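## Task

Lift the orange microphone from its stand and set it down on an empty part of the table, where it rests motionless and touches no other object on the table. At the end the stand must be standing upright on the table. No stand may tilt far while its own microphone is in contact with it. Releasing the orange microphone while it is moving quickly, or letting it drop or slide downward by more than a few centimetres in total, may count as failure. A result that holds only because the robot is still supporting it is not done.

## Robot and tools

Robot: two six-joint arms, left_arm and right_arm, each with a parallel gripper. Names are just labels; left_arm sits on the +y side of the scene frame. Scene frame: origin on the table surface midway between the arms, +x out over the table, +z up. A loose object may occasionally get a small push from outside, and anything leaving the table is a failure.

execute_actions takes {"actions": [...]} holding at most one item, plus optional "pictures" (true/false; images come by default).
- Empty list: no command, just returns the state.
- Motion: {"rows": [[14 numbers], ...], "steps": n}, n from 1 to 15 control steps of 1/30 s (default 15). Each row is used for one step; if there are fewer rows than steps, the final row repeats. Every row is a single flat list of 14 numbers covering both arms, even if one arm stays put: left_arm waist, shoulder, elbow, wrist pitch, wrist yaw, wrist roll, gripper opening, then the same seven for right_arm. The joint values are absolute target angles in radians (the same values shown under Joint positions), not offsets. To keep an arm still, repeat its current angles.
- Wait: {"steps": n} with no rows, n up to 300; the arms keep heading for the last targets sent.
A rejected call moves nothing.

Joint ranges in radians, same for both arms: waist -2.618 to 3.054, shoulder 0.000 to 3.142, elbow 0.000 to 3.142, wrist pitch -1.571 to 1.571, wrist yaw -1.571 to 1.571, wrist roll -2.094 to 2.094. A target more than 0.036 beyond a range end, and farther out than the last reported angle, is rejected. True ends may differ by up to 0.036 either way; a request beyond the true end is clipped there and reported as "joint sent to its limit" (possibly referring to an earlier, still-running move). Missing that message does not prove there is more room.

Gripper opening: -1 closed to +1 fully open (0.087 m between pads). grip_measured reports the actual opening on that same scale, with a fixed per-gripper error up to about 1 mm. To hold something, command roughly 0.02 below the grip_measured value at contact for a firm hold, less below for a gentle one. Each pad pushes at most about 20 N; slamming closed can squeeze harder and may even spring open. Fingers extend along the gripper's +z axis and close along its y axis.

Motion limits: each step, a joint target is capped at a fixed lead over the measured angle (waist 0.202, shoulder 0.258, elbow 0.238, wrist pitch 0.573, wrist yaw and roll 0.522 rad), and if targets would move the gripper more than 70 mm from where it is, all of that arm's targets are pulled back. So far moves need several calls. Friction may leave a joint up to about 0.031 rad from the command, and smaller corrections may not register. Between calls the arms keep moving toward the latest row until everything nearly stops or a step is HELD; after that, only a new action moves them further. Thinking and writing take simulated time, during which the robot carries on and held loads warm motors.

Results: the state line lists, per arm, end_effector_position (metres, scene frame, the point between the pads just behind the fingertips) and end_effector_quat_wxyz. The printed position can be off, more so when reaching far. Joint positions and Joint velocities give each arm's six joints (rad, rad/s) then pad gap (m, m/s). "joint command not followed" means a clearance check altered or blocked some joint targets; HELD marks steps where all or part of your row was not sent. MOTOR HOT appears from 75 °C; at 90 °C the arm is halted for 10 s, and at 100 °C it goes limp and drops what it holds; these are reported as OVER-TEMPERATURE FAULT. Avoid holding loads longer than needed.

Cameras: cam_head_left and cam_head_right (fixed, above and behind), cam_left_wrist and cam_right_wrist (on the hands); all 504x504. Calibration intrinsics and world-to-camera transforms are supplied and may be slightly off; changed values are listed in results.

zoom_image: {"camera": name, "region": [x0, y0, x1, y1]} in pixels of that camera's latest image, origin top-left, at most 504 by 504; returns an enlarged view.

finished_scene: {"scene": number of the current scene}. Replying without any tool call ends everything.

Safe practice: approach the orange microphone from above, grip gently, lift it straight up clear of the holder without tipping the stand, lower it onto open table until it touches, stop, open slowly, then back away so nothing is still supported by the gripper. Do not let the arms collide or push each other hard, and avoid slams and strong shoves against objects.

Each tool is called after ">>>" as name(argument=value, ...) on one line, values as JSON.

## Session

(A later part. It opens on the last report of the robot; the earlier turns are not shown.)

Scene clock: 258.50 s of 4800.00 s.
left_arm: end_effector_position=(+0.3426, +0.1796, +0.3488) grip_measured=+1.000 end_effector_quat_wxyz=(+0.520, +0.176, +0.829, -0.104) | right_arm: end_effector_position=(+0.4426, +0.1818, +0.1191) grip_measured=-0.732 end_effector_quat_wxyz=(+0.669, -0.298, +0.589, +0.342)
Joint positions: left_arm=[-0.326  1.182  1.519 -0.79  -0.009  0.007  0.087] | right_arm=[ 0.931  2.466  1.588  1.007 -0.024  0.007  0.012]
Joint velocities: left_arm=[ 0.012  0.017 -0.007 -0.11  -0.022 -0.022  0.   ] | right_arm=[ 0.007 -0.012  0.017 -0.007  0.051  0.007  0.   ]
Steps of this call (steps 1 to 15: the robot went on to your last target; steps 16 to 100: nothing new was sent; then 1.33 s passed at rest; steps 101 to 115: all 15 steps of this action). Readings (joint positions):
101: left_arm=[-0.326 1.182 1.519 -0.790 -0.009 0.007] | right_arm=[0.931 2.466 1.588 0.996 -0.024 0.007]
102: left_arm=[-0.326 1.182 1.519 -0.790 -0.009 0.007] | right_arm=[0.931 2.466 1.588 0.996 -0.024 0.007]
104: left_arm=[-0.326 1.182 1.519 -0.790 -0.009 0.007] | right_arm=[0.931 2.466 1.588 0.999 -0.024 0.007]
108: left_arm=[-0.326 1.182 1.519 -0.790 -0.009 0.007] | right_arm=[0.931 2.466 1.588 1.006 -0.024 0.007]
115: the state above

>>> execute_actions(actions=[{"rows": [[-0.32,1.19,1.52,-0.8,0,0,1, 0.925,2.418,1.622,1.165,-0.03,0,-0.8],[-0.32,1.19,1.52,-0.8,0,0,1, 0.925,2.416,1.624,1.18,-0.03,0,-0.8],[-0.32,1.19,1.52,-0.8,0,0,1, 0.925,2.414,1.626,1.195,-0.03,0,-0.8],[-0.32,1.19,1.52,-0.8,0,0,1, 0.925,2.412,1.628,1.21,-0.03,0,-0.8],[-0.32,1.19,1.52,-0.8,0,0,1, 0.925,2.41,1.63,1.225,-0.03,0,-0.8],[-0.32,1.19,1.52,-0.8,0,0,1, 0.925,2.41,1.63,1.24,-0.03,0,-0.8],[-0.32,1.19,1.52,-0.8,0,0,1, 0.925,2.41,1.63,1.25,-0.03,0,-0.8]], "steps": 15}])

Scene clock: 262.13 s of 4800.00 s.
left_arm: end_effector_position=(+0.3426, +0.1796, +0.3488) grip_measured=+1.000 end_effector_quat_wxyz=(+0.520, +0.176, +0.829, -0.104) | right_arm: end_effector_position=(+0.4427, +0.1819, +0.1247) grip_measured=-0.732 end_effector_quat_wxyz=(+0.675, -0.295, +0.581, +0.345)
Joint positions: left_arm=[-0.326  1.182  1.519 -0.79  -0.009  0.007  0.087] | right_arm=[ 0.931  2.466  1.588  1.029 -0.024  0.006  0.012]
Joint velocities: left_arm=[-0.002  0.002  0.017 -0.095 -0.007  0.007  0.   ] | right_arm=[ 0.007  0.002 -0.002  0.051 -0.037 -0.022 -0.   ]
Steps of this call (steps 1 to 15: the robot went on to your last target; steps 16 to 94: nothing new was sent; steps 95 to 109: all 15 steps of this action). Readings (joint positions):
95: left_arm=[-0.326 1.182 1.519 -0.790 -0.009 0.007] | right_arm=[0.931 2.466 1.588 1.008 -0.024 0.007]
96: left_arm=[-0.326 1.182 1.519 -0.790 -0.009 0.007] | right_arm=[0.931 2.466 1.588 1.009 -0.024 0.007]
98: left_arm=[-0.326 1.182 1.519 -0.790 -0.009 0.007] | right_arm=[0.931 2.466 1.588 1.010 -0.024 0.007]
102: left_arm=[-0.326 1.182 1.519 -0.790 -0.009 0.007] | right_arm=[0.931 2.466 1.588 1.015 -0.024 0.007]
109: the state above
camera_calibration (this result's frames):
cam_left_wrist: T_world_to_cam=[[-0.404004, -0.914686, -0.0113798, 0.304331], [-0.886604, 0.394603, -0.24129, 0.338693], [0.225195, -0.087393, -0.970386, 0.419279], [0, 0, 0, 1]] pos_world=[0.328818, 0.18136, 0.492049]
cam_right_wrist: T_world_to_cam=[[0.811499, -0.584325, 0.00579085, -0.25969], [-0.383949, -0.540639, -0.748527, 0.386014], [0.440513, 0.605206, -0.663079, -0.0800018], [0, 0, 0, 1]] pos_world=[0.39419, 0.105368, 0.237398]

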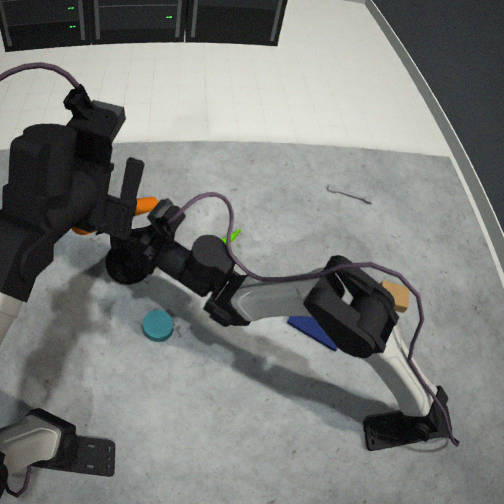

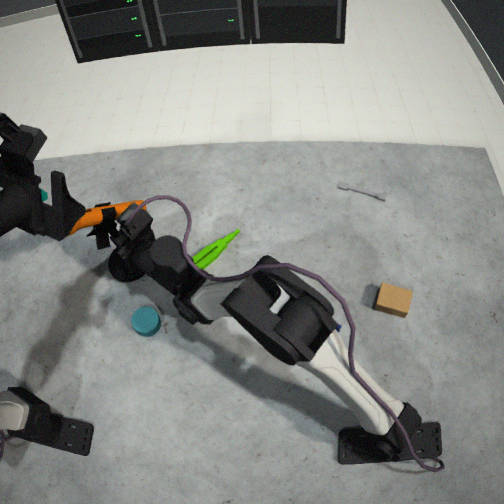

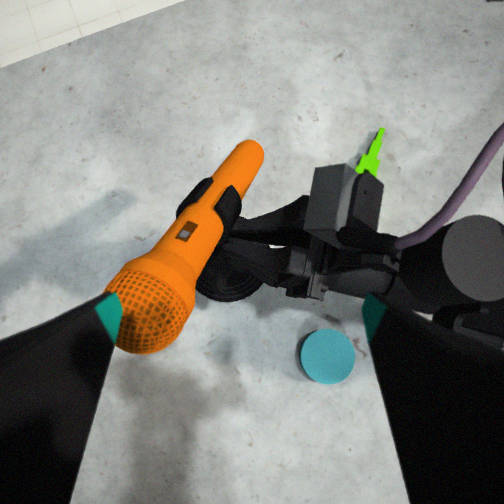

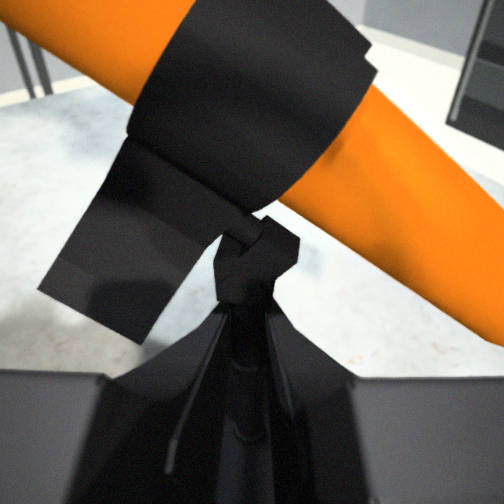

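>>> execute_actions(actions=[{"rows": [[-0.32,1.19,1.52,-0.8,0,0,1, 0.919,2.41,1.63,1.25,-0.033,0.005,-0.8],[-0.32,1.19,1.52,-0.8,0,0,1, 0.917,2.41,1.63,1.25,-0.042,0.008,-0.8],[-0.32,1.19,1.52,-0.8,0,0,1, 0.913,2.41,1.63,1.249,-0.055,0.01,-0.8],[-0.32,1.19,1.52,-0.8,0,0,1, 0.908,2.41,1.63,1.248,-0.074,0.013,-0.8],[-0.32,1.19,1.52,-0.8,0,0,1, 0.902,2.41,1.63,1.247,-0.097,0.016,-0.8],[-0.32,1.19,1.52,-0.8,0,0,1, 0.895,2.41,1.63,1.246,-0.124,0.02,-0.8],[-0.32,1.19,1.52,-0.8,0,0,1, 0.887,2.41,1.63,1.245,-0.154,0.025,-0.8],[-0.32,1.19,1.52,-0.8,0,0,1, 0.878,2.41,1.63,1.244,-0.188,0.03,-0.8],[-0.32,1.19,1.52,-0.8,0,0,1, 0.869,2.41,1.63,1.243,-0.224,0.036,-0.8],[-0.32,1.19,1.52,-0.8,0,0,1, 0.858,2.41,1.63,1.243,-0.263,0.043,-0.8],[-0.32,1.19,1.52,-0.8,0,0,1, 0.847,2.41,1.63,1.243,-0.305,0.051,-0.8],[-0.32,1.19,1.52,-0.8,0,0,1, 0.836,2.41,1.63,1.244,-0.347,0.059,-0.8],[-0.32,1.19,1.52,-0.8,0,0,1, 0.825,2.41,1.63,1.244,-0.391,0.068,-0.8],[-0.32,1.19,1.52,-0.8,0,0,1, 0.813,2.41,1.63,1.246,-0.435,0.077,-0.8],[-0.32,1.19,1.52,-0.8,0,0,1, 0.801,2.41,1.63,1.248,-0.48,0.087,-0.8]], "steps": 15}], pictures=false)

>>> execute_actions(actions=[{"rows": [[-0.32,1.19,1.52,-0.8,0,0,1, 0.789,2.41,1.63,1.25,-0.525,0.097,-0.8],[-0.32,1.19,1.52,-0.8,0,0,1, 0.777,2.41,1.63,1.252,-0.569,0.108,-0.8],[-0.32,1.19,1.52,-0.8,0,0,1, 0.766,2.41,1.63,1.255,-0.613,0.12,-0.8],[-0.32,1.19,1.52,-0.8,0,0,1, 0.755,2.41,1.63,1.259,-0.656,0.131,-0.8],[-0.32,1.19,1.52,-0.8,0,0,1, 0.744,2.41,1.63,1.262,-0.697,0.143,-0.8],[-0.32,1.19,1.52,-0.8,0,0,1, 0.733,2.41,1.63,1.266,-0.736,0.154,-0.8],[-0.32,1.19,1.52,-0.8,0,0,1, 0.724,2.41,1.63,1.27,-0.773,0.165,-0.8],[-0.32,1.19,1.52,-0.8,0,0,1, 0.715,2.41,1.63,1.274,-0.806,0.175,-0.8],[-0.32,1.19,1.52,-0.8,0,0,1, 0.707,2.41,1.63,1.277,-0.836,0.185,-0.8],[-0.32,1.19,1.52,-0.8,0,0,1, 0.7,2.41,1.63,1.281,-0.863,0.193,-0.8],[-0.32,1.19,1.52,-0.8,0,0,1, 0.694,2.41,1.63,1.284,-0.886,0.2,-0.8],[-0.32,1.19,1.52,-0.8,0,0,1, 0.689,2.41,1.63,1.286,-0.905,0.207,-0.8],[-0.32,1.19,1.52,-0.8,0,0,1, 0.685,2.41,1.63,1.288,-0.918,0.211,-0.8],[-0.32,1.19,1.52,-0.8,0,0,1, 0.683,2.41,1.63,1.29,-0.927,0.214,-0.8],[-0.32,1.19,1.52,-0.8,0,0,1, 0.682,2.41,1.63,1.29,-0.93,0.215,-0.8]], "steps": 15}], pictures=false)

>>> execute_actions(actions=[{"steps": 10}])

Scene clock: 280.90 s of 4800.00 s.
left_arm: end_effector_position=(+0.3426, +0.1796, +0.3488) grip_measured=+1.000 end_effector_quat_wxyz=(+0.520, +0.176, +0.829, -0.104) | right_arm: end_effector_position=(+0.4468, +0.1719, +0.1277) grip_measured=-0.732 end_effector_quat_wxyz=(+0.647, -0.349, +0.546, +0.402)
Joint positions: left_arm=[-0.326  1.182  1.519 -0.79  -0.009  0.007  0.087] | right_arm=[ 0.848  2.466  1.588  1.046 -0.285  0.036  0.012]
Joint velocities: left_arm=[-0.002  0.012  0.002 -0.007  0.022  0.007  0.   ] | right_arm=[-0.383 -0.007  0.012  0.022 -1.106  0.198 -0.   ]
Steps of this call (steps 1 to 30: the robot went on to your last target; steps 31 to 120: nothing new was sent; then 14.27 s passed at rest; steps 121 to 135: all 15 steps of this action). Readings (joint positions):
121: left_arm=[-0.326 1.182 1.519 -0.790 -0.009 0.007] | right_arm=[0.931 2.466 1.588 1.043 -0.024 0.006]
122: left_arm=[-0.326 1.182 1.519 -0.790 -0.009 0.007] | right_arm=[0.931 2.466 1.588 1.043 -0.025 0.006]
124: left_arm=[-0.326 1.182 1.519 -0.790 -0.009 0.007] | right_arm=[0.930 2.466 1.588 1.043 -0.031 0.006]
128: left_arm=[-0.326 1.182 1.519 -0.790 -0.009 0.007] | right_arm=[0.917 2.466 1.588 1.043 -0.083 0.007]
135: the state above

Scene clock: 281.40 s of 4800.00 s.
left_arm: end_effector_position=(+0.3426, +0.1796, +0.3488) grip_measured=+1.000 end_effector_quat_wxyz=(+0.520, +0.176, +0.829, -0.104) | right_arm: end_effector_position=(+0.4291, +0.1303, +0.1374) grip_measured=-0.732 end_effector_quat_wxyz=(+0.557, -0.454, +0.455, +0.526)
Joint positions: left_arm=[-0.326  1.182  1.519 -0.79  -0.009  0.007  0.087] | right_arm=[ 0.688  2.466  1.588  1.145 -0.847  0.175  0.012]
Joint velocities: left_arm=[-0.012  0.007 -0.002 -0.007 -0.037 -0.007  0.   ] | right_arm=[-0.076 -0.012  0.002  0.198 -0.623  0.168  0.001]
Steps of this call (steps 1 to 15: all 15 steps of this action). Readings (joint positions):
1: left_arm=[-0.326 1.182 1.519 -0.790 -0.009 0.007] | right_arm=[0.835 2.466 1.588 1.048 -0.323 0.043]
2: left_arm=[-0.326 1.182 1.519 -0.790 -0.009 0.007] | right_arm=[0.821 2.466 1.588 1.051 -0.362 0.051]
4: left_arm=[-0.326 1.182 1.519 -0.790 -0.009 0.007] | right_arm=[0.793 2.466 1.588 1.059 -0.444 0.069]
8: left_arm=[-0.326 1.182 1.519 -0.790 -0.009 0.007] | right_arm=[0.740 2.466 1.588 1.086 -0.613 0.110]
15: the state above

Scene clock: 281.73 s of 4800.00 s.
left_arm: end_effector_position=(+0.3426, +0.1796, +0.3488) grip_measured=+1.000 end_effector_quat_wxyz=(+0.520, +0.176, +0.829, -0.104) | right_arm: end_effector_position=(+0.4136, +0.1291, +0.1390) grip_measured=-0.732 end_effector_quat_wxyz=(+0.536, -0.477, +0.432, +0.547)
Joint positions: left_arm=[-0.326  1.182  1.519 -0.79  -0.009  0.007  0.087] | right_arm=[ 0.686  2.466  1.588  1.173 -0.937  0.199  0.012]
Joint velocities: left_arm=[ 0.007  0.002 -0.002 -0.007 -0.022  0.007  0.   ] | right_arm=[ 0.007 -0.002 -0.007 -0.007  0.007  0.022 -0.   ]
Steps of this call (steps 1 to 10: the robot went on to your last target). Readings (joint positions):
1: left_arm=[-0.326 1.182 1.519 -0.790 -0.009 0.007] | right_arm=[0.687 2.466 1.588 1.150 -0.867 0.181]
2: left_arm=[-0.326 1.182 1.519 -0.790 -0.009 0.007] | right_arm=[0.686 2.466 1.588 1.155 -0.881 0.185]
4: left_arm=[-0.326 1.182 1.519 -0.790 -0.009 0.007] | right_arm=[0.686 2.466 1.588 1.162 -0.905 0.191]
8: left_arm=[-0.326 1.182 1.519 -0.790 -0.009 0.007] | right_arm=[0.686 2.466 1.588 1.170 -0.930 0.198]
10: the state above
camera_calibration (this result's frames):
cam_left_wrist: T_world_to_cam=[[-0.404004, -0.914686, -0.0113798, 0.304331], [-0.886604, 0.394603, -0.24129, 0.338693], [0.225195, -0.087393, -0.970386, 0.419279], [0, 0, 0, 1]] pos_world=[0.328818, 0.18136, 0.492049]
cam_right_wrist: T_world_to_cam=[[0.997222, 0.0568764, 0.0480971, -0.432437], [0.0734493, -0.643465, -0.761944, 0.182961], [-0.0123879, 0.76336, -0.645855, 0.138769], [0, 0, 0, 1]] pos_world=[0.419516, 0.0363939, 0.249829]

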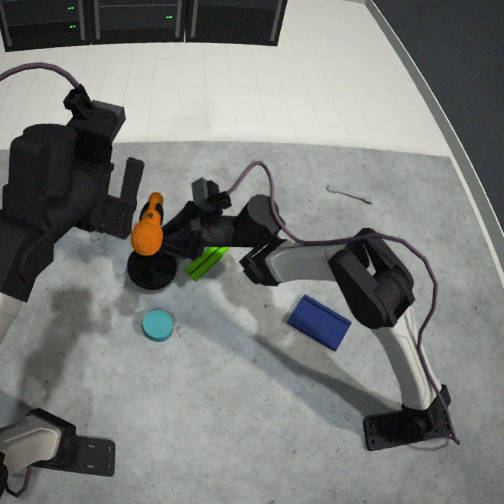

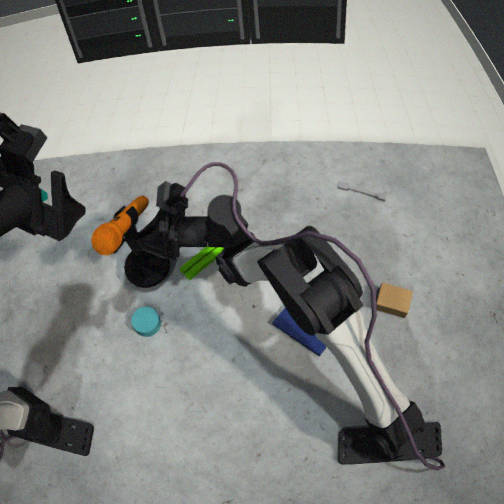

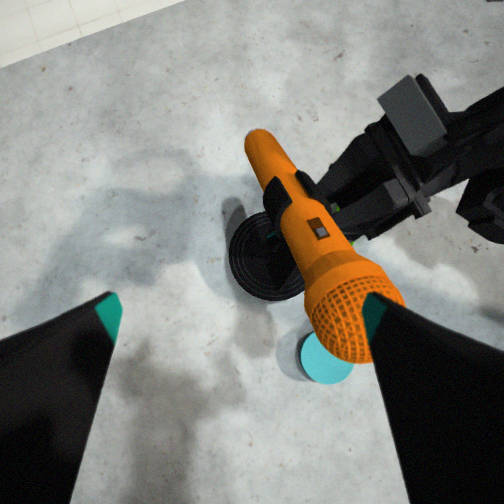

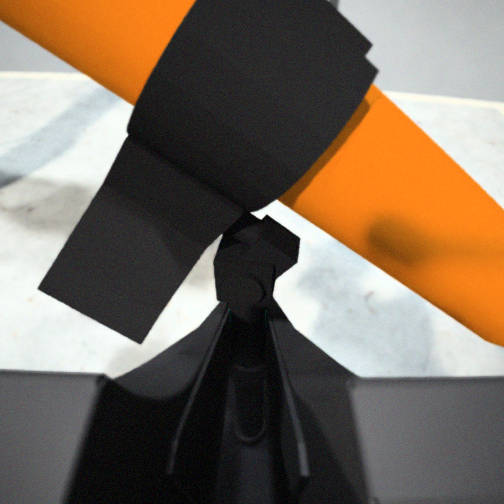

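>>> execute_actions(actions=[{"rows": [[-0.31,1.19,1.52,-0.76,0,0,1, 0.682,2.425,1.63,1.29,-0.93,0.215,-0.8],[-0.29,1.19,1.52,-0.71,0,0.02,1, 0.682,2.435,1.63,1.29,-0.93,0.215,-0.8],[-0.26,1.19,1.51,-0.65,0.02,0.05,1, 0.682,2.443,1.63,1.29,-0.93,0.215,-0.8],[-0.22,1.195,1.5,-0.58,0.04,0.08,1, 0.682,2.45,1.63,1.29,-0.93,0.215,-0.8],[-0.18,1.2,1.48,-0.51,0.07,0.11,1, 0.682,2.456,1.63,1.29,-0.93,0.215,-0.8],[-0.14,1.205,1.46,-0.44,0.1,0.14,1, 0.682,2.461,1.63,1.29,-0.93,0.215,-0.8],[-0.1,1.21,1.43,-0.37,0.14,0.17,1, 0.682,2.466,1.63,1.29,-0.93,0.215,-0.8],[-0.06,1.215,1.4,-0.3,0.18,0.2,1, 0.682,2.47,1.63,1.29,-0.93,0.215,-0.8],[-0.02,1.22,1.365,-0.23,0.23,0.23,1, 0.682,2.474,1.63,1.29,-0.93,0.215,-0.8],[0.02,1.227,1.33,-0.16,0.28,0.27,1, 0.682,2.478,1.63,1.29,-0.93,0.215,-0.8],[0.06,1.234,1.29,-0.09,0.33,0.31,1, 0.682,2.482,1.63,1.29,-0.93,0.215,-0.8],[0.1,1.241,1.25,-0.02,0.39,0.35,1, 0.682,2.485,1.63,1.29,-0.93,0.215,-0.8],[0.135,1.248,1.21,0.05,0.45,0.39,1, 0.682,2.488,1.63,1.29,-0.93,0.215,-0.8],[0.165,1.256,1.17,0.12,0.51,0.43,1, 0.682,2.49,1.63,1.29,-0.93,0.215,-0.8],[0.19,1.264,1.13,0.19,0.57,0.47,1, 0.682,2.49,1.63,1.29,-0.93,0.215,-0.8]], "steps": 15}], pictures=false)

>>> execute_actions(actions=[{"rows": [[0.21,1.272,1.09,0.25,0.63,0.51,1, 0.682,2.49,1.63,1.28,-0.93,0.215,-0.8],[0.225,1.28,1.05,0.31,0.69,0.55,1, 0.682,2.49,1.63,1.27,-0.93,0.215,-0.8],[0.235,1.288,1.01,0.37,0.75,0.59,1, 0.682,2.49,1.63,1.26,-0.93,0.215,-0.8],[0.235,1.296,0.97,0.43,0.81,0.63,1, 0.682,2.49,1.63,1.25,-0.93,0.215,-0.8],[0.235,1.304,0.93,0.48,0.87,0.67,1, 0.682,2.49,1.63,1.24,-0.93,0.215,-0.8],[0.235,1.312,0.89,0.53,0.93,0.71,1, 0.682,2.49,1.63,1.24,-0.93,0.215,-0.8],[0.235,1.32,0.85,0.58,0.99,0.75,1, 0.682,2.49,1.63,1.24,-0.93,0.215,-0.8],[0.235,1.328,0.81,0.62,1.05,0.79,1, 0.682,2.49,1.63,1.24,-0.93,0.215,-0.8],[0.235,1.336,0.77,0.66,1.11,0.82,1, 0.682,2.49,1.63,1.24,-0.93,0.215,-0.8],[0.235,1.344,0.73,0.69,1.17,0.85,1, 0.682,2.49,1.63,1.24,-0.93,0.215,-0.8],[0.235,1.352,0.69,0.72,1.23,0.88,1, 0.682,2.49,1.63,1.24,-0.93,0.215,-0.8],[0.235,1.36,0.65,0.75,1.29,0.9,1, 0.682,2.49,1.63,1.24,-0.93,0.215,-0.8],[0.235,1.366,0.615,0.77,1.34,0.92,1, 0.682,2.49,1.63,1.24,-0.93,0.215,-0.8],[0.235,1.371,0.585,0.785,1.39,0.93,1, 0.682,2.49,1.63,1.24,-0.93,0.215,-0.8],[0.235,1.375,0.55,0.795,1.44,0.94,1, 0.682,2.49,1.63,1.24,-0.93,0.215,-0.8]], "steps": 15}], pictures=false)

>>> execute_actions(actions=[{"steps": 12}])

Scene clock: 304.27 s of 4800.00 s.
left_arm: end_effector_position=(+0.4489, +0.2835, +0.3611) grip_measured=+1.000 end_effector_quat_wxyz=(+0.677, +0.214, +0.704, -0.009) | right_arm: end_effector_position=(+0.4123, +0.1293, +0.1173) grip_measured=-0.732 end_effector_quat_wxyz=(+0.524, -0.478, +0.441, +0.550)
Joint positions: left_arm=[ 0.131  1.224  1.226 -0.09   0.348  0.311  0.087] | right_arm=[ 0.686  2.507  1.588  1.186 -0.946  0.202  0.012]
Joint velocities: left_arm=[ 0.896  0.339 -1.194  1.897  1.326  1.033  0.   ] | right_arm=[-0.022  0.139 -0.002  0.037  0.022 -0.007 -0.   ]
Steps of this call (steps 1 to 30: the robot went on to your last target; steps 31 to 120: nothing new was sent; then 18.03 s passed at rest; steps 121 to 135: all 15 steps of this action). Readings (joint positions):
121: left_arm=[-0.326 1.182 1.519 -0.789 -0.009 0.007] | right_arm=[0.686 2.466 1.588 1.177 -0.946 0.202]
122: left_arm=[-0.323 1.182 1.519 -0.783 -0.007 0.009] | right_arm=[0.686 2.466 1.588 1.177 -0.946 0.202]
124: left_arm=[-0.290 1.182 1.519 -0.740 0.008 0.025] | right_arm=[0.686 2.466 1.588 1.177 -0.946 0.202]
128: left_arm=[-0.140 1.182 1.476 -0.539 0.074 0.099] | right_arm=[0.686 2.472 1.588 1.183 -0.946 0.202]
135: the state above

Scene clock: 304.77 s of 4800.00 s.
left_arm: end_effector_position=(+0.4010, +0.2114, +0.2172) grip_measured=+1.000 end_effector_quat_wxyz=(+0.693, +0.570, +0.431, -0.097) | right_arm: end_effector_position=(+0.4128, +0.1293, +0.1157) grip_measured=-0.732 end_effector_quat_wxyz=(+0.523, -0.477, +0.443, +0.550)
Joint positions: left_arm=[0.227 1.348 0.629 0.662 1.198 0.839 0.087] | right_arm=[ 0.686  2.509  1.588  1.185 -0.943  0.203  0.012]
Joint velocities: left_arm=[-0.007  0.178 -1.009  0.784  1.604  0.652  0.   ] | right_arm=[-0.012 -0.037 -0.017  0.007  0.066 -0.022  0.   ]
Steps of this call (steps 1 to 15: all 15 steps of this action). Readings (joint positions):
1: left_arm=[0.160 1.237 1.183 -0.026 0.398 0.347] | right_arm=[0.686 2.509 1.588 1.189 -0.943 0.203]
2: left_arm=[0.185 1.248 1.141 0.035 0.450 0.384] | right_arm=[0.686 2.509 1.588 1.189 -0.943 0.203]
4: left_arm=[0.217 1.270 1.057 0.155 0.557 0.460] | right_arm=[0.686 2.509 1.588 1.188 -0.943 0.203]
8: left_arm=[0.227 1.301 0.896 0.379 0.789 0.616] | right_arm=[0.686 2.509 1.588 1.185 -0.943 0.203]
15: the state above

Scene clock: 305.17 s of 4800.00 s.
left_arm: end_effector_position=(+0.3654, +0.1902, +0.2077) grip_measured=+1.000 end_effector_quat_wxyz=(+0.692, +0.627, +0.330, -0.136) | right_arm: end_effector_position=(+0.4128, +0.1293, +0.1157) grip_measured=-0.732 end_effector_quat_wxyz=(+0.523, -0.477, +0.443, +0.550)
Joint positions: left_arm=[0.227 1.365 0.562 0.769 1.417 0.926 0.087] | right_arm=[ 0.686  2.509  1.588  1.185 -0.943  0.203  0.012]
Joint velocities: left_arm=[-0.007 -0.012 -0.002  0.022  0.125  0.051  0.   ] | right_arm=[ 0.002  0.007  0.012 -0.081  0.037 -0.037 -0.   ]
Steps of this call (steps 1 to 12: the robot went on to your last target). Readings (joint positions):
1: left_arm=[0.227 1.354 0.598 0.681 1.247 0.858] | right_arm=[0.686 2.509 1.588 1.185 -0.943 0.203]
2: left_arm=[0.227 1.359 0.577 0.694 1.286 0.873] | right_arm=[0.686 2.509 1.588 1.185 -0.943 0.203]
4: left_arm=[0.227 1.365 0.562 0.714 1.341 0.895] | right_arm=[0.686 2.509 1.588 1.185 -0.943 0.203]
8: left_arm=[0.227 1.365 0.562 0.753 1.395 0.918] | right_arm=[0.686 2.509 1.588 1.185 -0.943 0.203]
12: the state above
camera_calibration (this result's frames):
cam_left_wrist: T_world_to_cam=[[-0.601329, -0.17202, -0.780264, 0.412193], [0.260983, 0.880698, -0.395295, -0.159094], [0.755176, -0.441338, -0.484695, 0.050937], [0, 0, 0, 1]] pos_world=[0.250918, 0.2335, 0.283419]
cam_right_wrist: T_world_to_cam=[[0.997739, 0.0640529, 0.0203554, -0.428456], [0.057588, -0.658603, -0.750284, 0.172623], [-0.0346518, 0.74976, -0.660802, 0.136262], [0, 0, 0, 1]] pos_world=[0.422267, 0.0389702, 0.22828]

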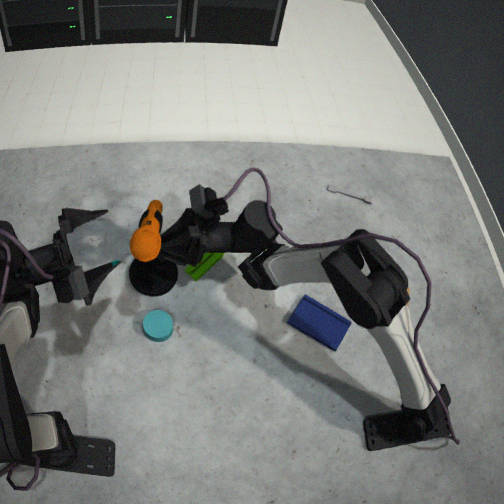

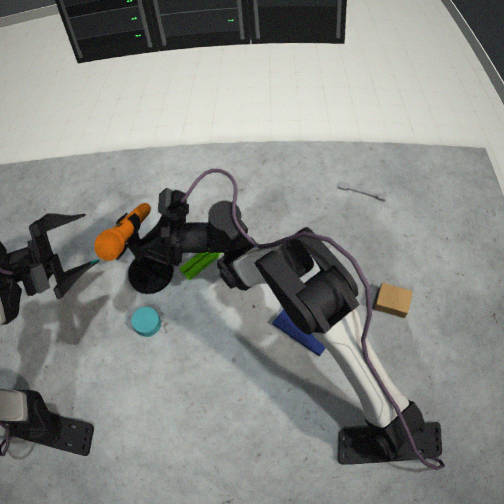

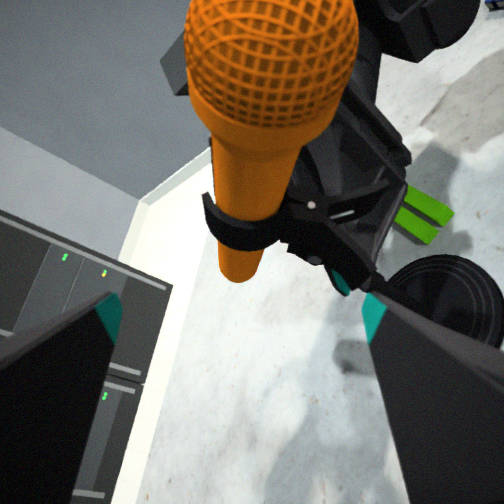

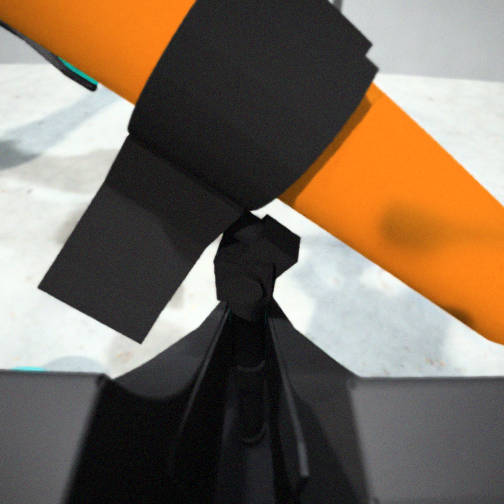

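>>> execute_actions(actions=[])

Scene clock: 312.77 s of 4800.00 s.
left_arm: end_effector_position=(+0.3636, +0.1891, +0.2093) grip_measured=+1.000 end_effector_quat_wxyz=(+0.693, +0.632, +0.321, -0.135) | right_arm: end_effector_position=(+0.4128, +0.1293, +0.1157) grip_measured=-0.732 end_effector_quat_wxyz=(+0.523, -0.477, +0.443, +0.550)
Joint positions: left_arm=[0.227 1.365 0.562 0.779 1.431 0.933 0.087] | right_arm=[ 0.686  2.509  1.588  1.185 -0.943  0.203  0.012]
Joint velocities: left_arm=[ 0.002 -0.007 -0.007  0.007 -0.037 -0.037  0.   ] | right_arm=[ 0.012 -0.007 -0.022  0.051 -0.007 -0.022 -0.001]
Steps of this call (steps 1 to 30: the robot went on to your last target; steps 31 to 120: nothing new was sent; then 3.60 s passed at rest). Readings (joint positions):
1: left_arm=[0.227 1.365 0.562 0.771 1.420 0.928] | right_arm=[0.686 2.509 1.588 1.185 -0.943 0.203]
2: left_arm=[0.227 1.365 0.562 0.773 1.422 0.929] | right_arm=[0.686 2.509 1.588 1.185 -0.943 0.203]
4: left_arm=[0.227 1.365 0.562 0.775 1.426 0.930] | right_arm=[0.686 2.509 1.588 1.185 -0.943 0.203]
8: left_arm=[0.227 1.365 0.562 0.777 1.429 0.931] | right_arm=[0.686 2.509 1.588 1.185 -0.943 0.203]
120: the state above
All arms were judged still, so your last target was given up. Only a new action makes them travel on or press farther. Fingers that are still opening or closing keep moving.
camera_calibration (this result's frames):
cam_left_wrist: T_world_to_cam=[[-0.591326, -0.161509, -0.790094, 0.408585], [0.279583, 0.877918, -0.388708, -0.164677], [0.756417, -0.45075, -0.473981, 0.0516861], [0, 0, 0, 1]] pos_world=[0.248551, 0.23386, 0.283307]
cam_right_wrist: T_world_to_cam=[[0.997739, 0.0640529, 0.0203554, -0.428456], [0.057588, -0.658603, -0.750284, 0.172623], [-0.0346518, 0.74976, -0.660802, 0.136262], [0, 0, 0, 1]] pos_world=[0.422267, 0.0389702, 0.22828]

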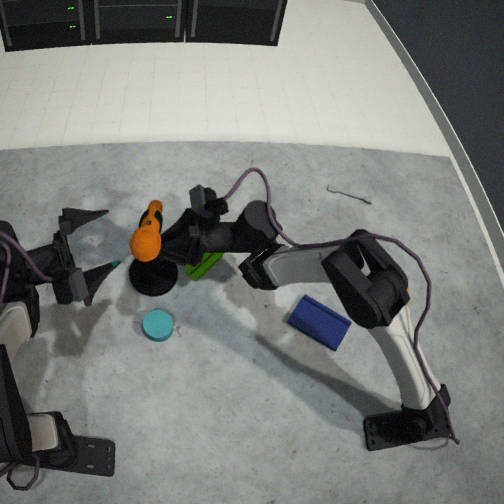

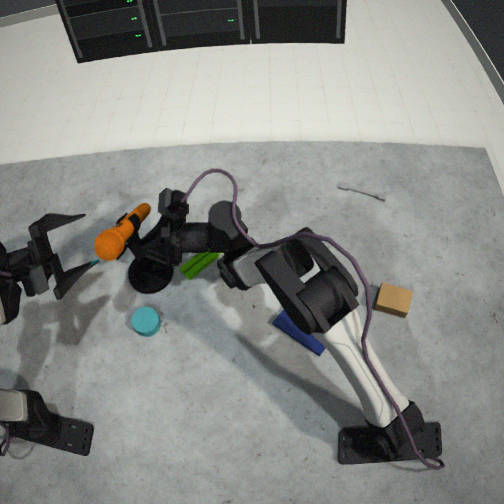

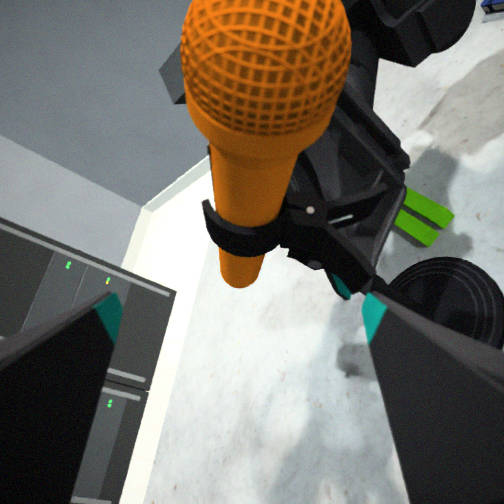

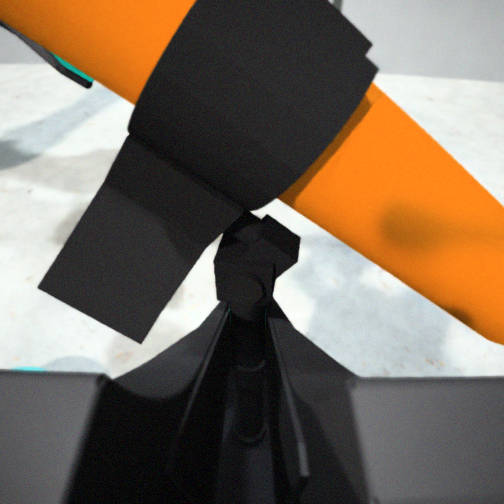

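>>> execute_actions(actions=[{"rows":[[0.225,1.38,0.56,0.80,1.42,0.945,0.95,0.683,2.495,1.625,1.23,-0.932,0.213,-0.8],[0.215,1.385,0.565,0.805,1.405,0.95,0.9,0.683,2.498,1.62,1.225,-0.933,0.212,-0.8],[0.20,1.39,0.57,0.812,1.39,0.955,0.85,0.684,2.50,1.615,1.22,-0.934,0.211,-0.8],[0.185,1.395,0.573,0.82,1.375,0.96,0.8,0.684,2.502,1.61,1.215,-0.935,0.21,-0.8],[0.17,1.40,0.576,0.827,1.36,0.965,0.75,0.684,2.504,1.607,1.21,-0.936,0.209,-0.8],[0.155,1.405,0.579,0.834,1.345,0.97,0.7,0.685,2.506,1.604,1.205,-0.937,0.208,-0.8],[0.14,1.41,0.582,0.84,1.33,0.975,0.65,0.685,2.508,1.601,1.20,-0.938,0.207,-0.8],[0.125,1.414,0.584,0.846,1.315,0.978,0.6,0.685,2.51,1.598,1.195,-0.939,0.206,-0.8],[0.11,1.418,0.586,0.851,1.30,0.98,0.56,0.686,2.512,1.595,1.19,-0.94,0.205,-0.8],[0.095,1.421,0.588,0.855,1.287,0.982,0.53,0.686,2.514,1.593,1.185,-0.941,0.204,-0.8],[0.08,1.424,0.589,0.858,1.274,0.983,0.5,0.686,2.515,1.591,1.18,-0.942,0.203,-0.8],[0.065,1.426,0.59,0.861,1.262,0.984,0.48,0.686,2.516,1.59,1.178,-0.943,0.203,-0.8],[0.05,1.428,0.59,0.863,1.25,0.985,0.46,0.686,2.517,1.589,1.176,-0.943,0.203,-0.8],[0.037,1.429,0.59,0.865,1.242,0.985,0.45,0.686,2.518,1.588,1.175,-0.943,0.203,-0.8],[0.025,1.43,0.59,0.866,1.235,0.985,0.45,0.686,2.518,1.588,1.175,-0.943,0.203,-0.8]],"steps":15}], pictures=false)

>>> execute_actions(actions=[{"steps":15}])

Scene clock: 345.70 s of 4800.00 s.
left_arm: end_effector_position=(+0.3683, +0.1449, +0.2053) grip_measured=+0.452 end_effector_quat_wxyz=(+0.695, +0.644, +0.295, -0.125) | right_arm: end_effector_position=(+0.4134, +0.1294, +0.1141) grip_measured=-0.732 end_effector_quat_wxyz=(+0.521, -0.475, +0.447, +0.550)
Joint positions: left_arm=[0.059 1.408 0.562 0.836 1.288 0.971 0.064] | right_arm=[ 0.686  2.509  1.588  1.175 -0.939  0.203  0.012]
Joint velocities: left_arm=[-0.388  0.022 -0.012  0.081 -0.198 -0.007 -0.002] | right_arm=[-0.037 -0.032 -0.012 -0.037 -0.081  0.007 -0.   ]
Steps of this call (steps 1 to 90: nothing new was sent; then 29.43 s passed at rest; steps 91 to 105: all 15 steps of this action). Readings (joint positions):
91: left_arm=[0.227 1.365 0.562 0.780 1.431 0.933] | right_arm=[0.686 2.509 1.588 1.185 -0.943 0.203]
92: left_arm=[0.227 1.365 0.562 0.781 1.429 0.935] | right_arm=[0.686 2.509 1.588 1.183 -0.943 0.203]
94: left_arm=[0.220 1.365 0.562 0.787 1.415 0.940] | right_arm=[0.686 2.509 1.588 1.182 -0.942 0.203]
98: left_arm=[0.164 1.382 0.562 0.809 1.374 0.954] | right_arm=[0.686 2.509 1.588 1.178 -0.941 0.203]
105: the state above

Scene clock: 346.20 s of 4800.00 s.
left_arm: end_effector_position=(+0.3717, +0.1404, +0.2071) grip_measured=+0.450 end_effector_quat_wxyz=(+0.698, +0.642, +0.296, -0.113) | right_arm: end_effector_position=(+0.4134, +0.1294, +0.1141) grip_measured=-0.732 end_effector_quat_wxyz=(+0.521, -0.475, +0.447, +0.550)
Joint positions: left_arm=[0.036 1.409 0.562 0.849 1.246 0.977 0.063] | right_arm=[ 0.686  2.509  1.588  1.175 -0.939  0.203  0.012]
Joint velocities: left_arm=[ 0.002 -0.002 -0.002  0.022 -0.051 -0.022 -0.001] | right_arm=[-0.012 -0.007 -0.012  0.007  0.081  0.051 -0.   ]
Steps of this call (steps 1 to 15: the robot went on to your last target). Readings (joint positions):
1: left_arm=[0.048 1.409 0.562 0.839 1.279 0.973] | right_arm=[0.686 2.509 1.588 1.175 -0.939 0.203]
2: left_arm=[0.040 1.409 0.562 0.841 1.273 0.974] | right_arm=[0.686 2.509 1.588 1.175 -0.939 0.203]
4: left_arm=[0.036 1.409 0.562 0.844 1.263 0.975] | right_arm=[0.686 2.509 1.588 1.175 -0.939 0.203]
8: left_arm=[0.036 1.409 0.562 0.848 1.252 0.976] | right_arm=[0.686 2.509 1.588 1.175 -0.939 0.203]
15: the state above
camera_calibration (this result's frames):
cam_left_wrist: T_world_to_cam=[[-0.536194, -0.145888, -0.831392, 0.389703], [0.31036, 0.881882, -0.35491, -0.144048], [0.784966, -0.448332, -0.427582, 0.00204024], [0, 0, 0, 1]] pos_world=[0.252062, 0.184801, 0.273745]
cam_right_wrist: T_world_to_cam=[[0.998083, 0.060832, 0.0114165, -0.427752], [0.0489576, -0.663075, -0.74695, 0.175143], [-0.0378685, 0.746077, -0.664782, 0.137382], [0, 0, 0, 1]] pos_world=[0.42356, 0.0396563, 0.227035]

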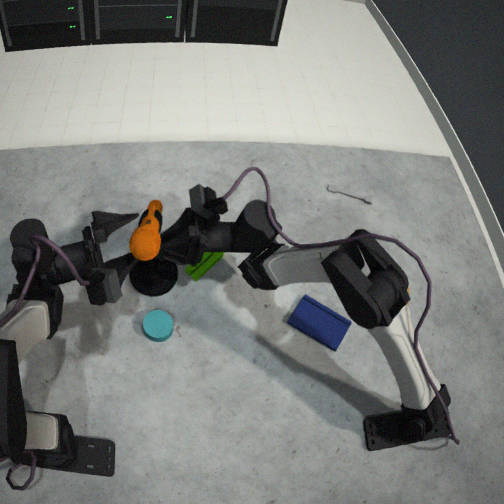

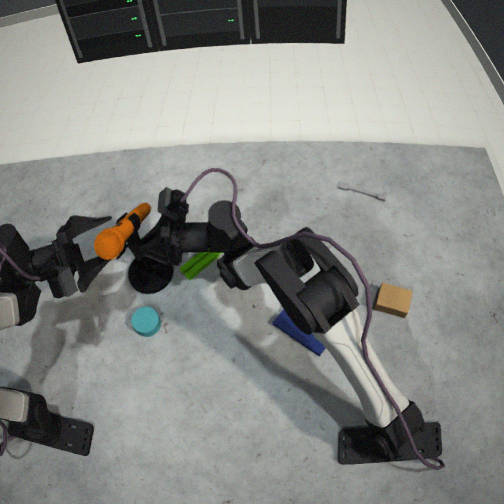

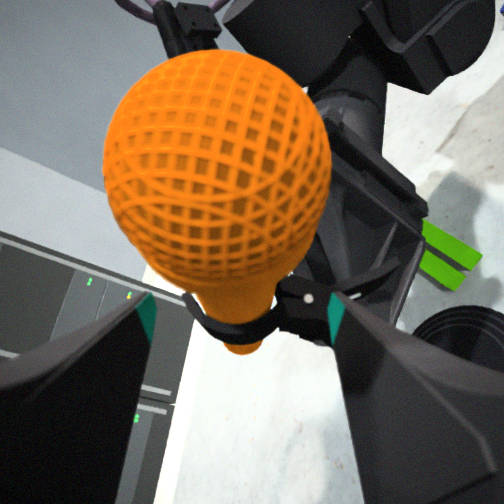

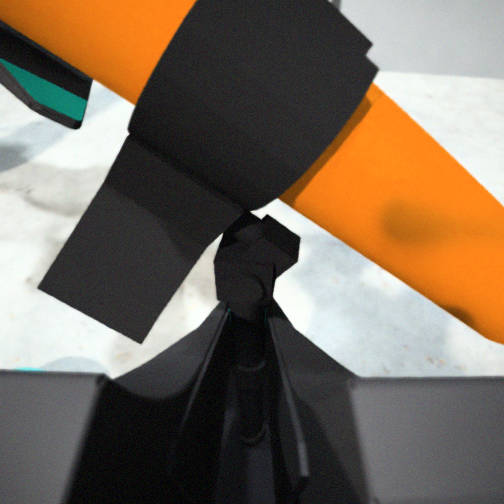

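>>> zoom_image(camera="cam_head_right", region=[50, 180, 200, 310])

>>> zoom_image(camera="cam_head_left", region=[70, 180, 220, 310])

Region (50, 180, 200, 310) of cam_head_right's 504x504 image, scaled by 3.360, with more detail than that image has; it fills the top 437 rows of this view, and the rest is white.

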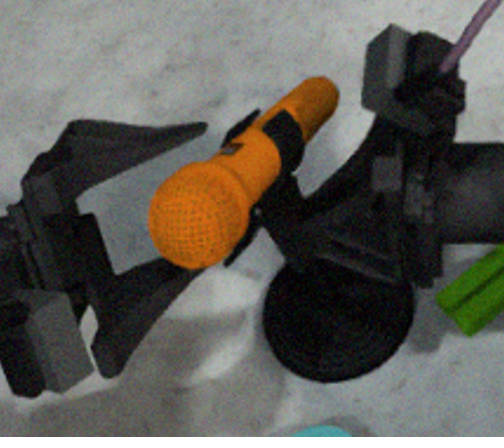

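Region (70, 180, 220, 310) of cam_head_left's 504x504 image, scaled by 3.360, with more detail than that image has; it fills the top 437 rows of this view, and the rest is white.

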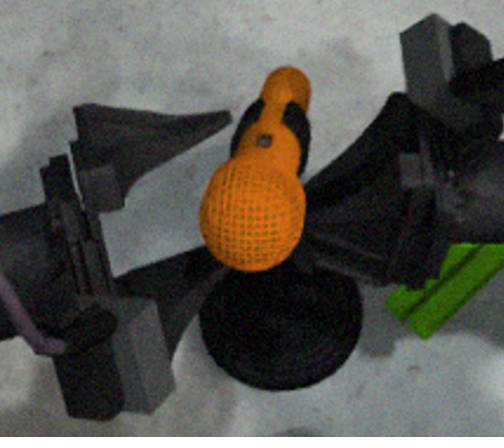

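>>> execute_actions(actions=[{"rows":[[0.025,1.432,0.60,0.86,1.232,0.975,0.45,0.686,2.518,1.588,1.175,-0.943,0.203,-0.8],[0.024,1.434,0.607,0.855,1.226,0.968,0.45,0.686,2.518,1.588,1.175,-0.943,0.203,-0.8],[0.021,1.436,0.613,0.85,1.219,0.962,0.45,0.686,2.518,1.588,1.175,-0.943,0.203,-0.8],[0.016,1.438,0.618,0.845,1.211,0.957,0.45,0.686,2.518,1.588,1.175,-0.943,0.203,-0.8],[0.009,1.44,0.622,0.841,1.203,0.953,0.45,0.686,2.518,1.588,1.175,-0.943,0.203,-0.8],[0.001,1.442,0.626,0.837,1.195,0.95,0.45,0.686,2.518,1.588,1.175,-0.943,0.203,-0.8],[-0.008,1.444,0.629,0.834,1.187,0.948,0.45,0.686,2.518,1.588,1.175,-0.943,0.203,-0.8],[-0.017,1.446,0.632,0.832,1.179,0.947,0.45,0.686,2.518,1.588,1.175,-0.943,0.203,-0.8],[-0.026,1.448,0.634,0.83,1.171,0.947,0.45,0.686,2.518,1.588,1.175,-0.943,0.203,-0.8],[-0.035,1.45,0.636,0.829,1.163,0.947,0.45,0.686,2.518,1.588,1.175,-0.943,0.203,-0.8],[-0.044,1.452,0.638,0.828,1.156,0.947,0.45,0.686,2.518,1.588,1.175,-0.943,0.203,-0.8],[-0.052,1.453,0.639,0.827,1.15,0.947,0.45,0.686,2.518,1.588,1.175,-0.943,0.203,-0.8],[-0.059,1.454,0.64,0.826,1.145,0.947,0.45,0.686,2.518,1.588,1.175,-0.943,0.203,-0.8],[-0.065,1.455,0.641,0.825,1.142,0.947,0.45,0.686,2.518,1.588,1.175,-0.943,0.203,-0.8],[-0.07,1.456,0.642,0.825,1.14,0.947,0.45,0.686,2.518,1.588,1.175,-0.943,0.203,-0.8]],"steps":15}], pictures=false)

>>> execute_actions(actions=[{"steps":12}])

Scene clock: 368.80 s of 4800.00 s.
left_arm: end_effector_position=(+0.3782, +0.1168, +0.2157) grip_measured=+0.450 end_effector_quat_wxyz=(+0.700, +0.640, +0.294, -0.118) | right_arm: end_effector_position=(+0.4134, +0.1294, +0.1141) grip_measured=-0.732 end_effector_quat_wxyz=(+0.521, -0.475, +0.447, +0.550)
Joint positions: left_arm=[-0.047  1.433  0.612  0.84   1.169  0.957  0.063] | right_arm=[ 0.686  2.509  1.588  1.175 -0.939  0.203  0.012]
Joint velocities: left_arm=[-0.178  0.037  0.022 -0.051 -0.139 -0.022  0.002] | right_arm=[ 0.012  0.012 -0.002 -0.022 -0.007  0.037 -0.   ]
Steps of this call (steps 1 to 15: the robot went on to your last target; steps 16 to 100: nothing new was sent; then 18.77 s passed at rest; steps 101 to 115: all 15 steps of this action). Readings (joint positions):
101: left_arm=[0.036 1.409 0.562 0.850 1.244 0.977] | right_arm=[0.686 2.509 1.588 1.175 -0.939 0.203]
102: left_arm=[0.036 1.409 0.563 0.850 1.243 0.977] | right_arm=[0.686 2.509 1.588 1.175 -0.939 0.203]
104: left_arm=[0.036 1.413 0.576 0.850 1.237 0.974] | right_arm=[0.686 2.509 1.588 1.175 -0.939 0.203]
108: left_arm=[0.013 1.420 0.599 0.849 1.213 0.964] | right_arm=[0.686 2.509 1.588 1.175 -0.939 0.203]
115: the state above

Scene clock: 369.20 s of 4800.00 s.
left_arm: end_effector_position=(+0.3796, +0.1148, +0.2148) grip_measured=+0.450 end_effector_quat_wxyz=(+0.699, +0.638, +0.299, -0.117) | right_arm: end_effector_position=(+0.4134, +0.1294, +0.1141) grip_measured=-0.732 end_effector_quat_wxyz=(+0.521, -0.475, +0.447, +0.550)
Joint positions: left_arm=[-0.057  1.435  0.613  0.836  1.15   0.955  0.063] | right_arm=[ 0.686  2.509  1.588  1.175 -0.939  0.203  0.012]
Joint velocities: left_arm=[ 0.002 -0.007 -0.007 -0.051 -0.051 -0.051  0.001] | right_arm=[-0.012  0.022 -0.002  0.066  0.022 -0.022 -0.   ]
Steps of this call (steps 1 to 12: the robot went on to your last target). Readings (joint positions):
1: left_arm=[-0.053 1.434 0.612 0.839 1.165 0.956] | right_arm=[0.686 2.509 1.588 1.175 -0.939 0.203]
2: left_arm=[-0.056 1.435 0.612 0.838 1.162 0.956] | right_arm=[0.686 2.509 1.588 1.175 -0.939 0.203]
4: left_arm=[-0.057 1.435 0.613 0.837 1.158 0.955] | right_arm=[0.686 2.509 1.588 1.175 -0.939 0.203]
8: left_arm=[-0.057 1.435 0.613 0.836 1.152 0.955] | right_arm=[0.686 2.509 1.588 1.175 -0.939 0.203]
12: the state above
camera_calibration (this result's frames):
cam_left_wrist: T_world_to_cam=[[-0.544202, -0.153486, -0.824794, 0.3991], [0.305143, 0.879575, -0.365015, -0.116771], [0.781493, -0.450322, -0.431832, -0.00988035], [0, 0, 0, 1]] pos_world=[0.260545, 0.159516, 0.282286]
cam_right_wrist: T_world_to_cam=[[0.998083, 0.060832, 0.0114165, -0.427752], [0.0489576, -0.663075, -0.74695, 0.175143], [-0.0378685, 0.746077, -0.664782, 0.137382], [0, 0, 0, 1]] pos_world=[0.42356, 0.0396563, 0.227035]

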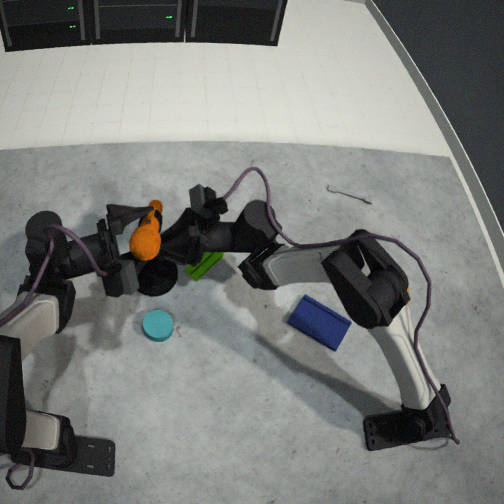

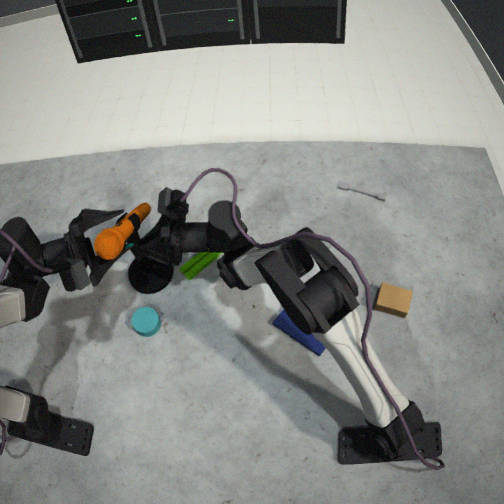

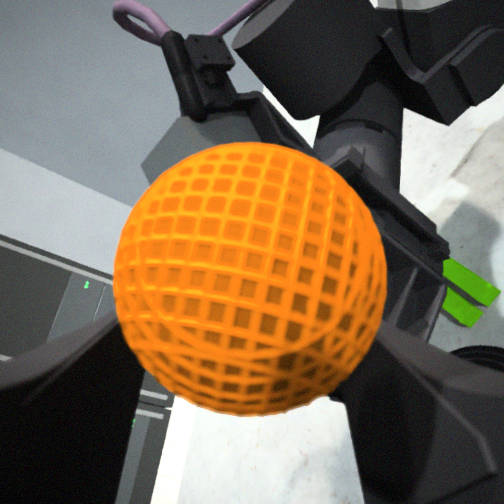

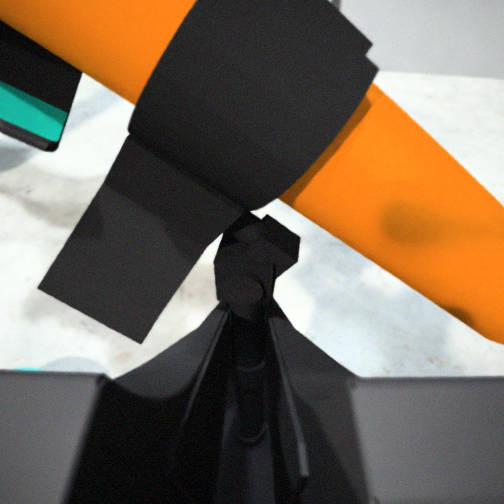

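>>> execute_actions(actions=[{"rows":[[-0.07,1.456,0.642,0.82,1.14,0.947,0.40,0.686,2.518,1.588,1.175,-0.943,0.203,-0.8],[-0.07,1.456,0.642,0.816,1.14,0.947,0.34,0.686,2.518,1.588,1.175,-0.943,0.203,-0.8],[-0.07,1.456,0.642,0.813,1.14,0.947,0.27,0.686,2.518,1.588,1.175,-0.943,0.203,-0.8],[-0.07,1.456,0.642,0.81,1.14,0.947,0.20,0.686,2.518,1.588,1.175,-0.943,0.203,-0.8],[-0.07,1.456,0.642,0.81,1.14,0.947,0.13,0.686,2.518,1.588,1.175,-0.943,0.203,-0.8],[-0.07,1.456,0.642,0.81,1.14,0.947,0.06,0.686,2.518,1.588,1.175,-0.943,0.203,-0.8],[-0.07,1.456,0.642,0.81,1.14,0.947,0.0,0.686,2.518,1.588,1.175,-0.943,0.203,-0.8],[-0.07,1.456,0.642,0.81,1.14,0.947,-0.05,0.686,2.518,1.588,1.175,-0.943,0.203,-0.8],[-0.07,1.456,0.642,0.81,1.14,0.947,-0.10,0.686,2.518,1.588,1.175,-0.943,0.203,-0.8],[-0.07,1.456,0.642,0.81,1.14,0.947,-0.14,0.686,2.518,1.588,1.175,-0.943,0.203,-0.8],[-0.07,1.456,0.642,0.81,1.14,0.947,-0.18,0.686,2.518,1.588,1.175,-0.943,0.203,-0.8],[-0.07,1.456,0.642,0.81,1.14,0.947,-0.21,0.686,2.518,1.588,1.175,-0.943,0.203,-0.8],[-0.07,1.456,0.642,0.81,1.14,0.947,-0.24,0.686,2.518,1.588,1.175,-0.943,0.203,-0.8],[-0.07,1.456,0.642,0.81,1.14,0.947,-0.27,0.686,2.518,1.588,1.175,-0.943,0.203,-0.8],[-0.07,1.456,0.642,0.81,1.14,0.947,-0.30,0.686,2.518,1.588,1.175,-0.943,0.203,-0.8]],"steps":15}], pictures=false)

>>> execute_actions(actions=[{"steps":8}])

Scene clock: 376.47 s of 4800.00 s.
left_arm: end_effector_position=(+0.3795, +0.1150, +0.2120) grip_measured=-0.135 end_effector_quat_wxyz=(+0.696, +0.638, +0.305, -0.121) | right_arm: end_effector_position=(+0.4139, +0.1294, +0.1139) grip_measured=-0.732 end_effector_quat_wxyz=(+0.521, -0.474, +0.449, +0.550)
Joint positions: left_arm=[-0.057  1.435  0.613  0.82   1.149  0.955  0.038] | right_arm=[ 0.686  2.509  1.588  1.173 -0.936  0.203  0.012]
Joint velocities: left_arm=[ 0.002 -0.027 -0.002 -0.066 -0.051  0.007 -0.001] | right_arm=[ 0.012 -0.017 -0.017  0.037  0.037  0.007 -0.   ]
Steps of this call (steps 1 to 30: the robot went on to your last target; steps 31 to 120: nothing new was sent; then 2.77 s passed at rest; steps 121 to 135: all 15 steps of this action). Readings (joint positions):
121: left_arm=[-0.057 1.435 0.613 0.835 1.149 0.955] | right_arm=[0.686 2.509 1.588 1.175 -0.939 0.203]
122: left_arm=[-0.057 1.435 0.613 0.834 1.149 0.955] | right_arm=[0.686 2.509 1.588 1.175 -0.939 0.203]
124: left_arm=[-0.057 1.435 0.613 0.830 1.149 0.955] | right_arm=[0.686 2.509 1.588 1.175 -0.939 0.203]
128: left_arm=[-0.057 1.435 0.613 0.824 1.149 0.955] | right_arm=[0.686 2.509 1.588 1.175 -0.939 0.203]
135: the state above

Scene clock: 376.73 s of 4800.00 s.
left_arm: end_effector_position=(+0.3795, +0.1150, +0.2120) grip_measured=-0.135 end_effector_quat_wxyz=(+0.696, +0.638, +0.305, -0.121) | right_arm: end_effector_position=(+0.4139, +0.1294, +0.1139) grip_measured=-0.732 end_effector_quat_wxyz=(+0.521, -0.474, +0.449, +0.550)
Joint positions: left_arm=[-0.057  1.435  0.613  0.82   1.149  0.955  0.038] | right_arm=[ 0.686  2.509  1.588  1.173 -0.936  0.203  0.012]
Joint velocities: left_arm=[ 0.002 -0.007 -0.012 -0.022 -0.007  0.022 -0.   ] | right_arm=[ 0.002 -0.007 -0.012 -0.022 -0.022  0.051 -0.001]
Steps of this call (steps 1 to 8: the robot went on to your last target). Readings (joint positions):
1: left_arm=[-0.057 1.435 0.613 0.820 1.149 0.955] | right_arm=[0.686 2.509 1.588 1.173 -0.936 0.203]
2: left_arm=[-0.057 1.435 0.613 0.820 1.149 0.955] | right_arm=[0.686 2.509 1.588 1.173 -0.936 0.203]
4: left_arm=[-0.057 1.435 0.613 0.820 1.149 0.955] | right_arm=[0.686 2.509 1.588 1.173 -0.936 0.203]
8: the state above
camera_calibration (this result's frames):
cam_left_wrist: T_world_to_cam=[[-0.556975, -0.152399, -0.816427, 0.399672], [0.297993, 0.880896, -0.367727, -0.114788], [0.775228, -0.448104, -0.445223, -0.0059684], [0, 0, 0, 1]] pos_world=[0.26144, 0.159351, 0.281435]
cam_right_wrist: T_world_to_cam=[[0.998276, 0.0578863, 0.00972962, -0.427785], [0.0457513, -0.66348, -0.746794, 0.176389], [-0.0367737, 0.745951, -0.664984, 0.136853], [0, 0, 0, 1]] pos_world=[0.42401, 0.0397081, 0.226894]

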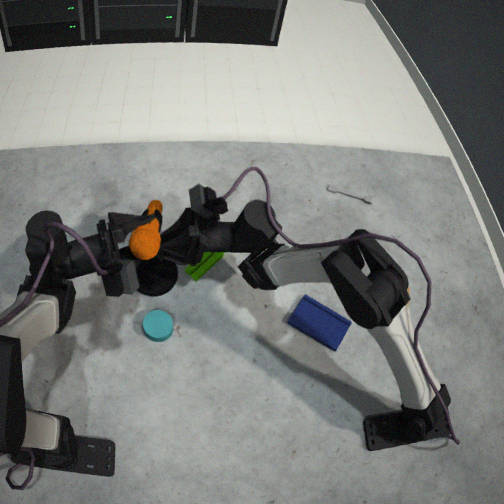

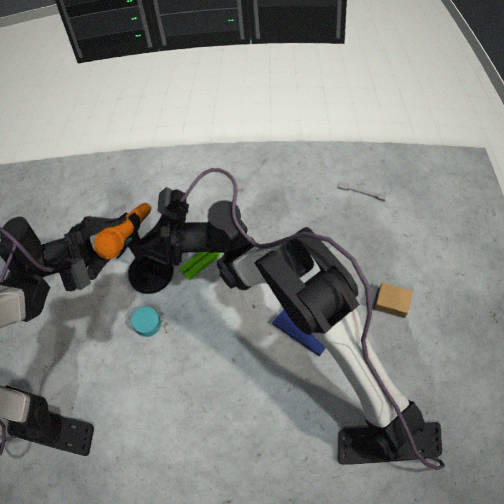

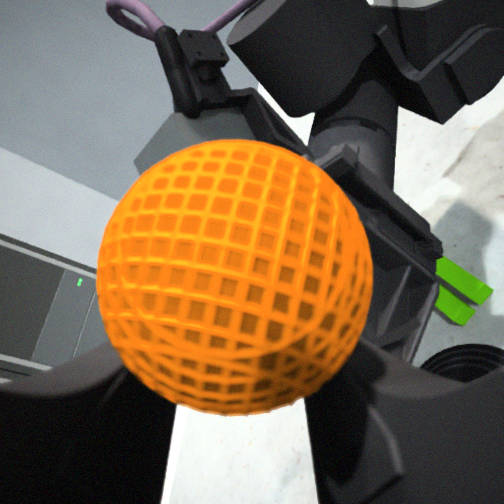

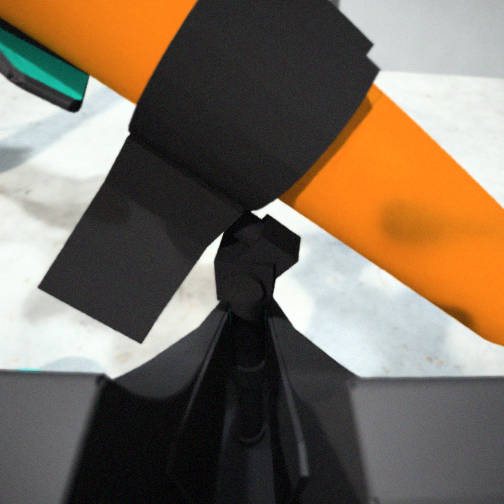

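>>> zoom_image(camera="cam_head_right", region=[70, 195, 170, 285])

>>> zoom_image(camera="cam_head_left", region=[95, 190, 195, 280])

Region (70, 195, 170, 285) of cam_head_right's 504x504 image, scaled by 5.040, with more detail than that image has; it fills the top 454 rows of this view, and the rest is white.

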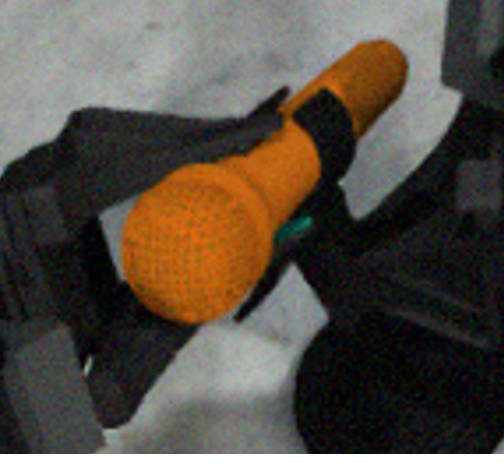

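Region (95, 190, 195, 280) of cam_head_left's 504x504 image, scaled by 5.040, with more detail than that image has; it fills the top 454 rows of this view, and the rest is white.

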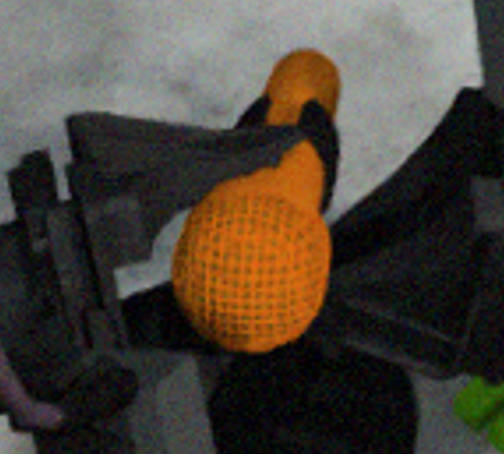

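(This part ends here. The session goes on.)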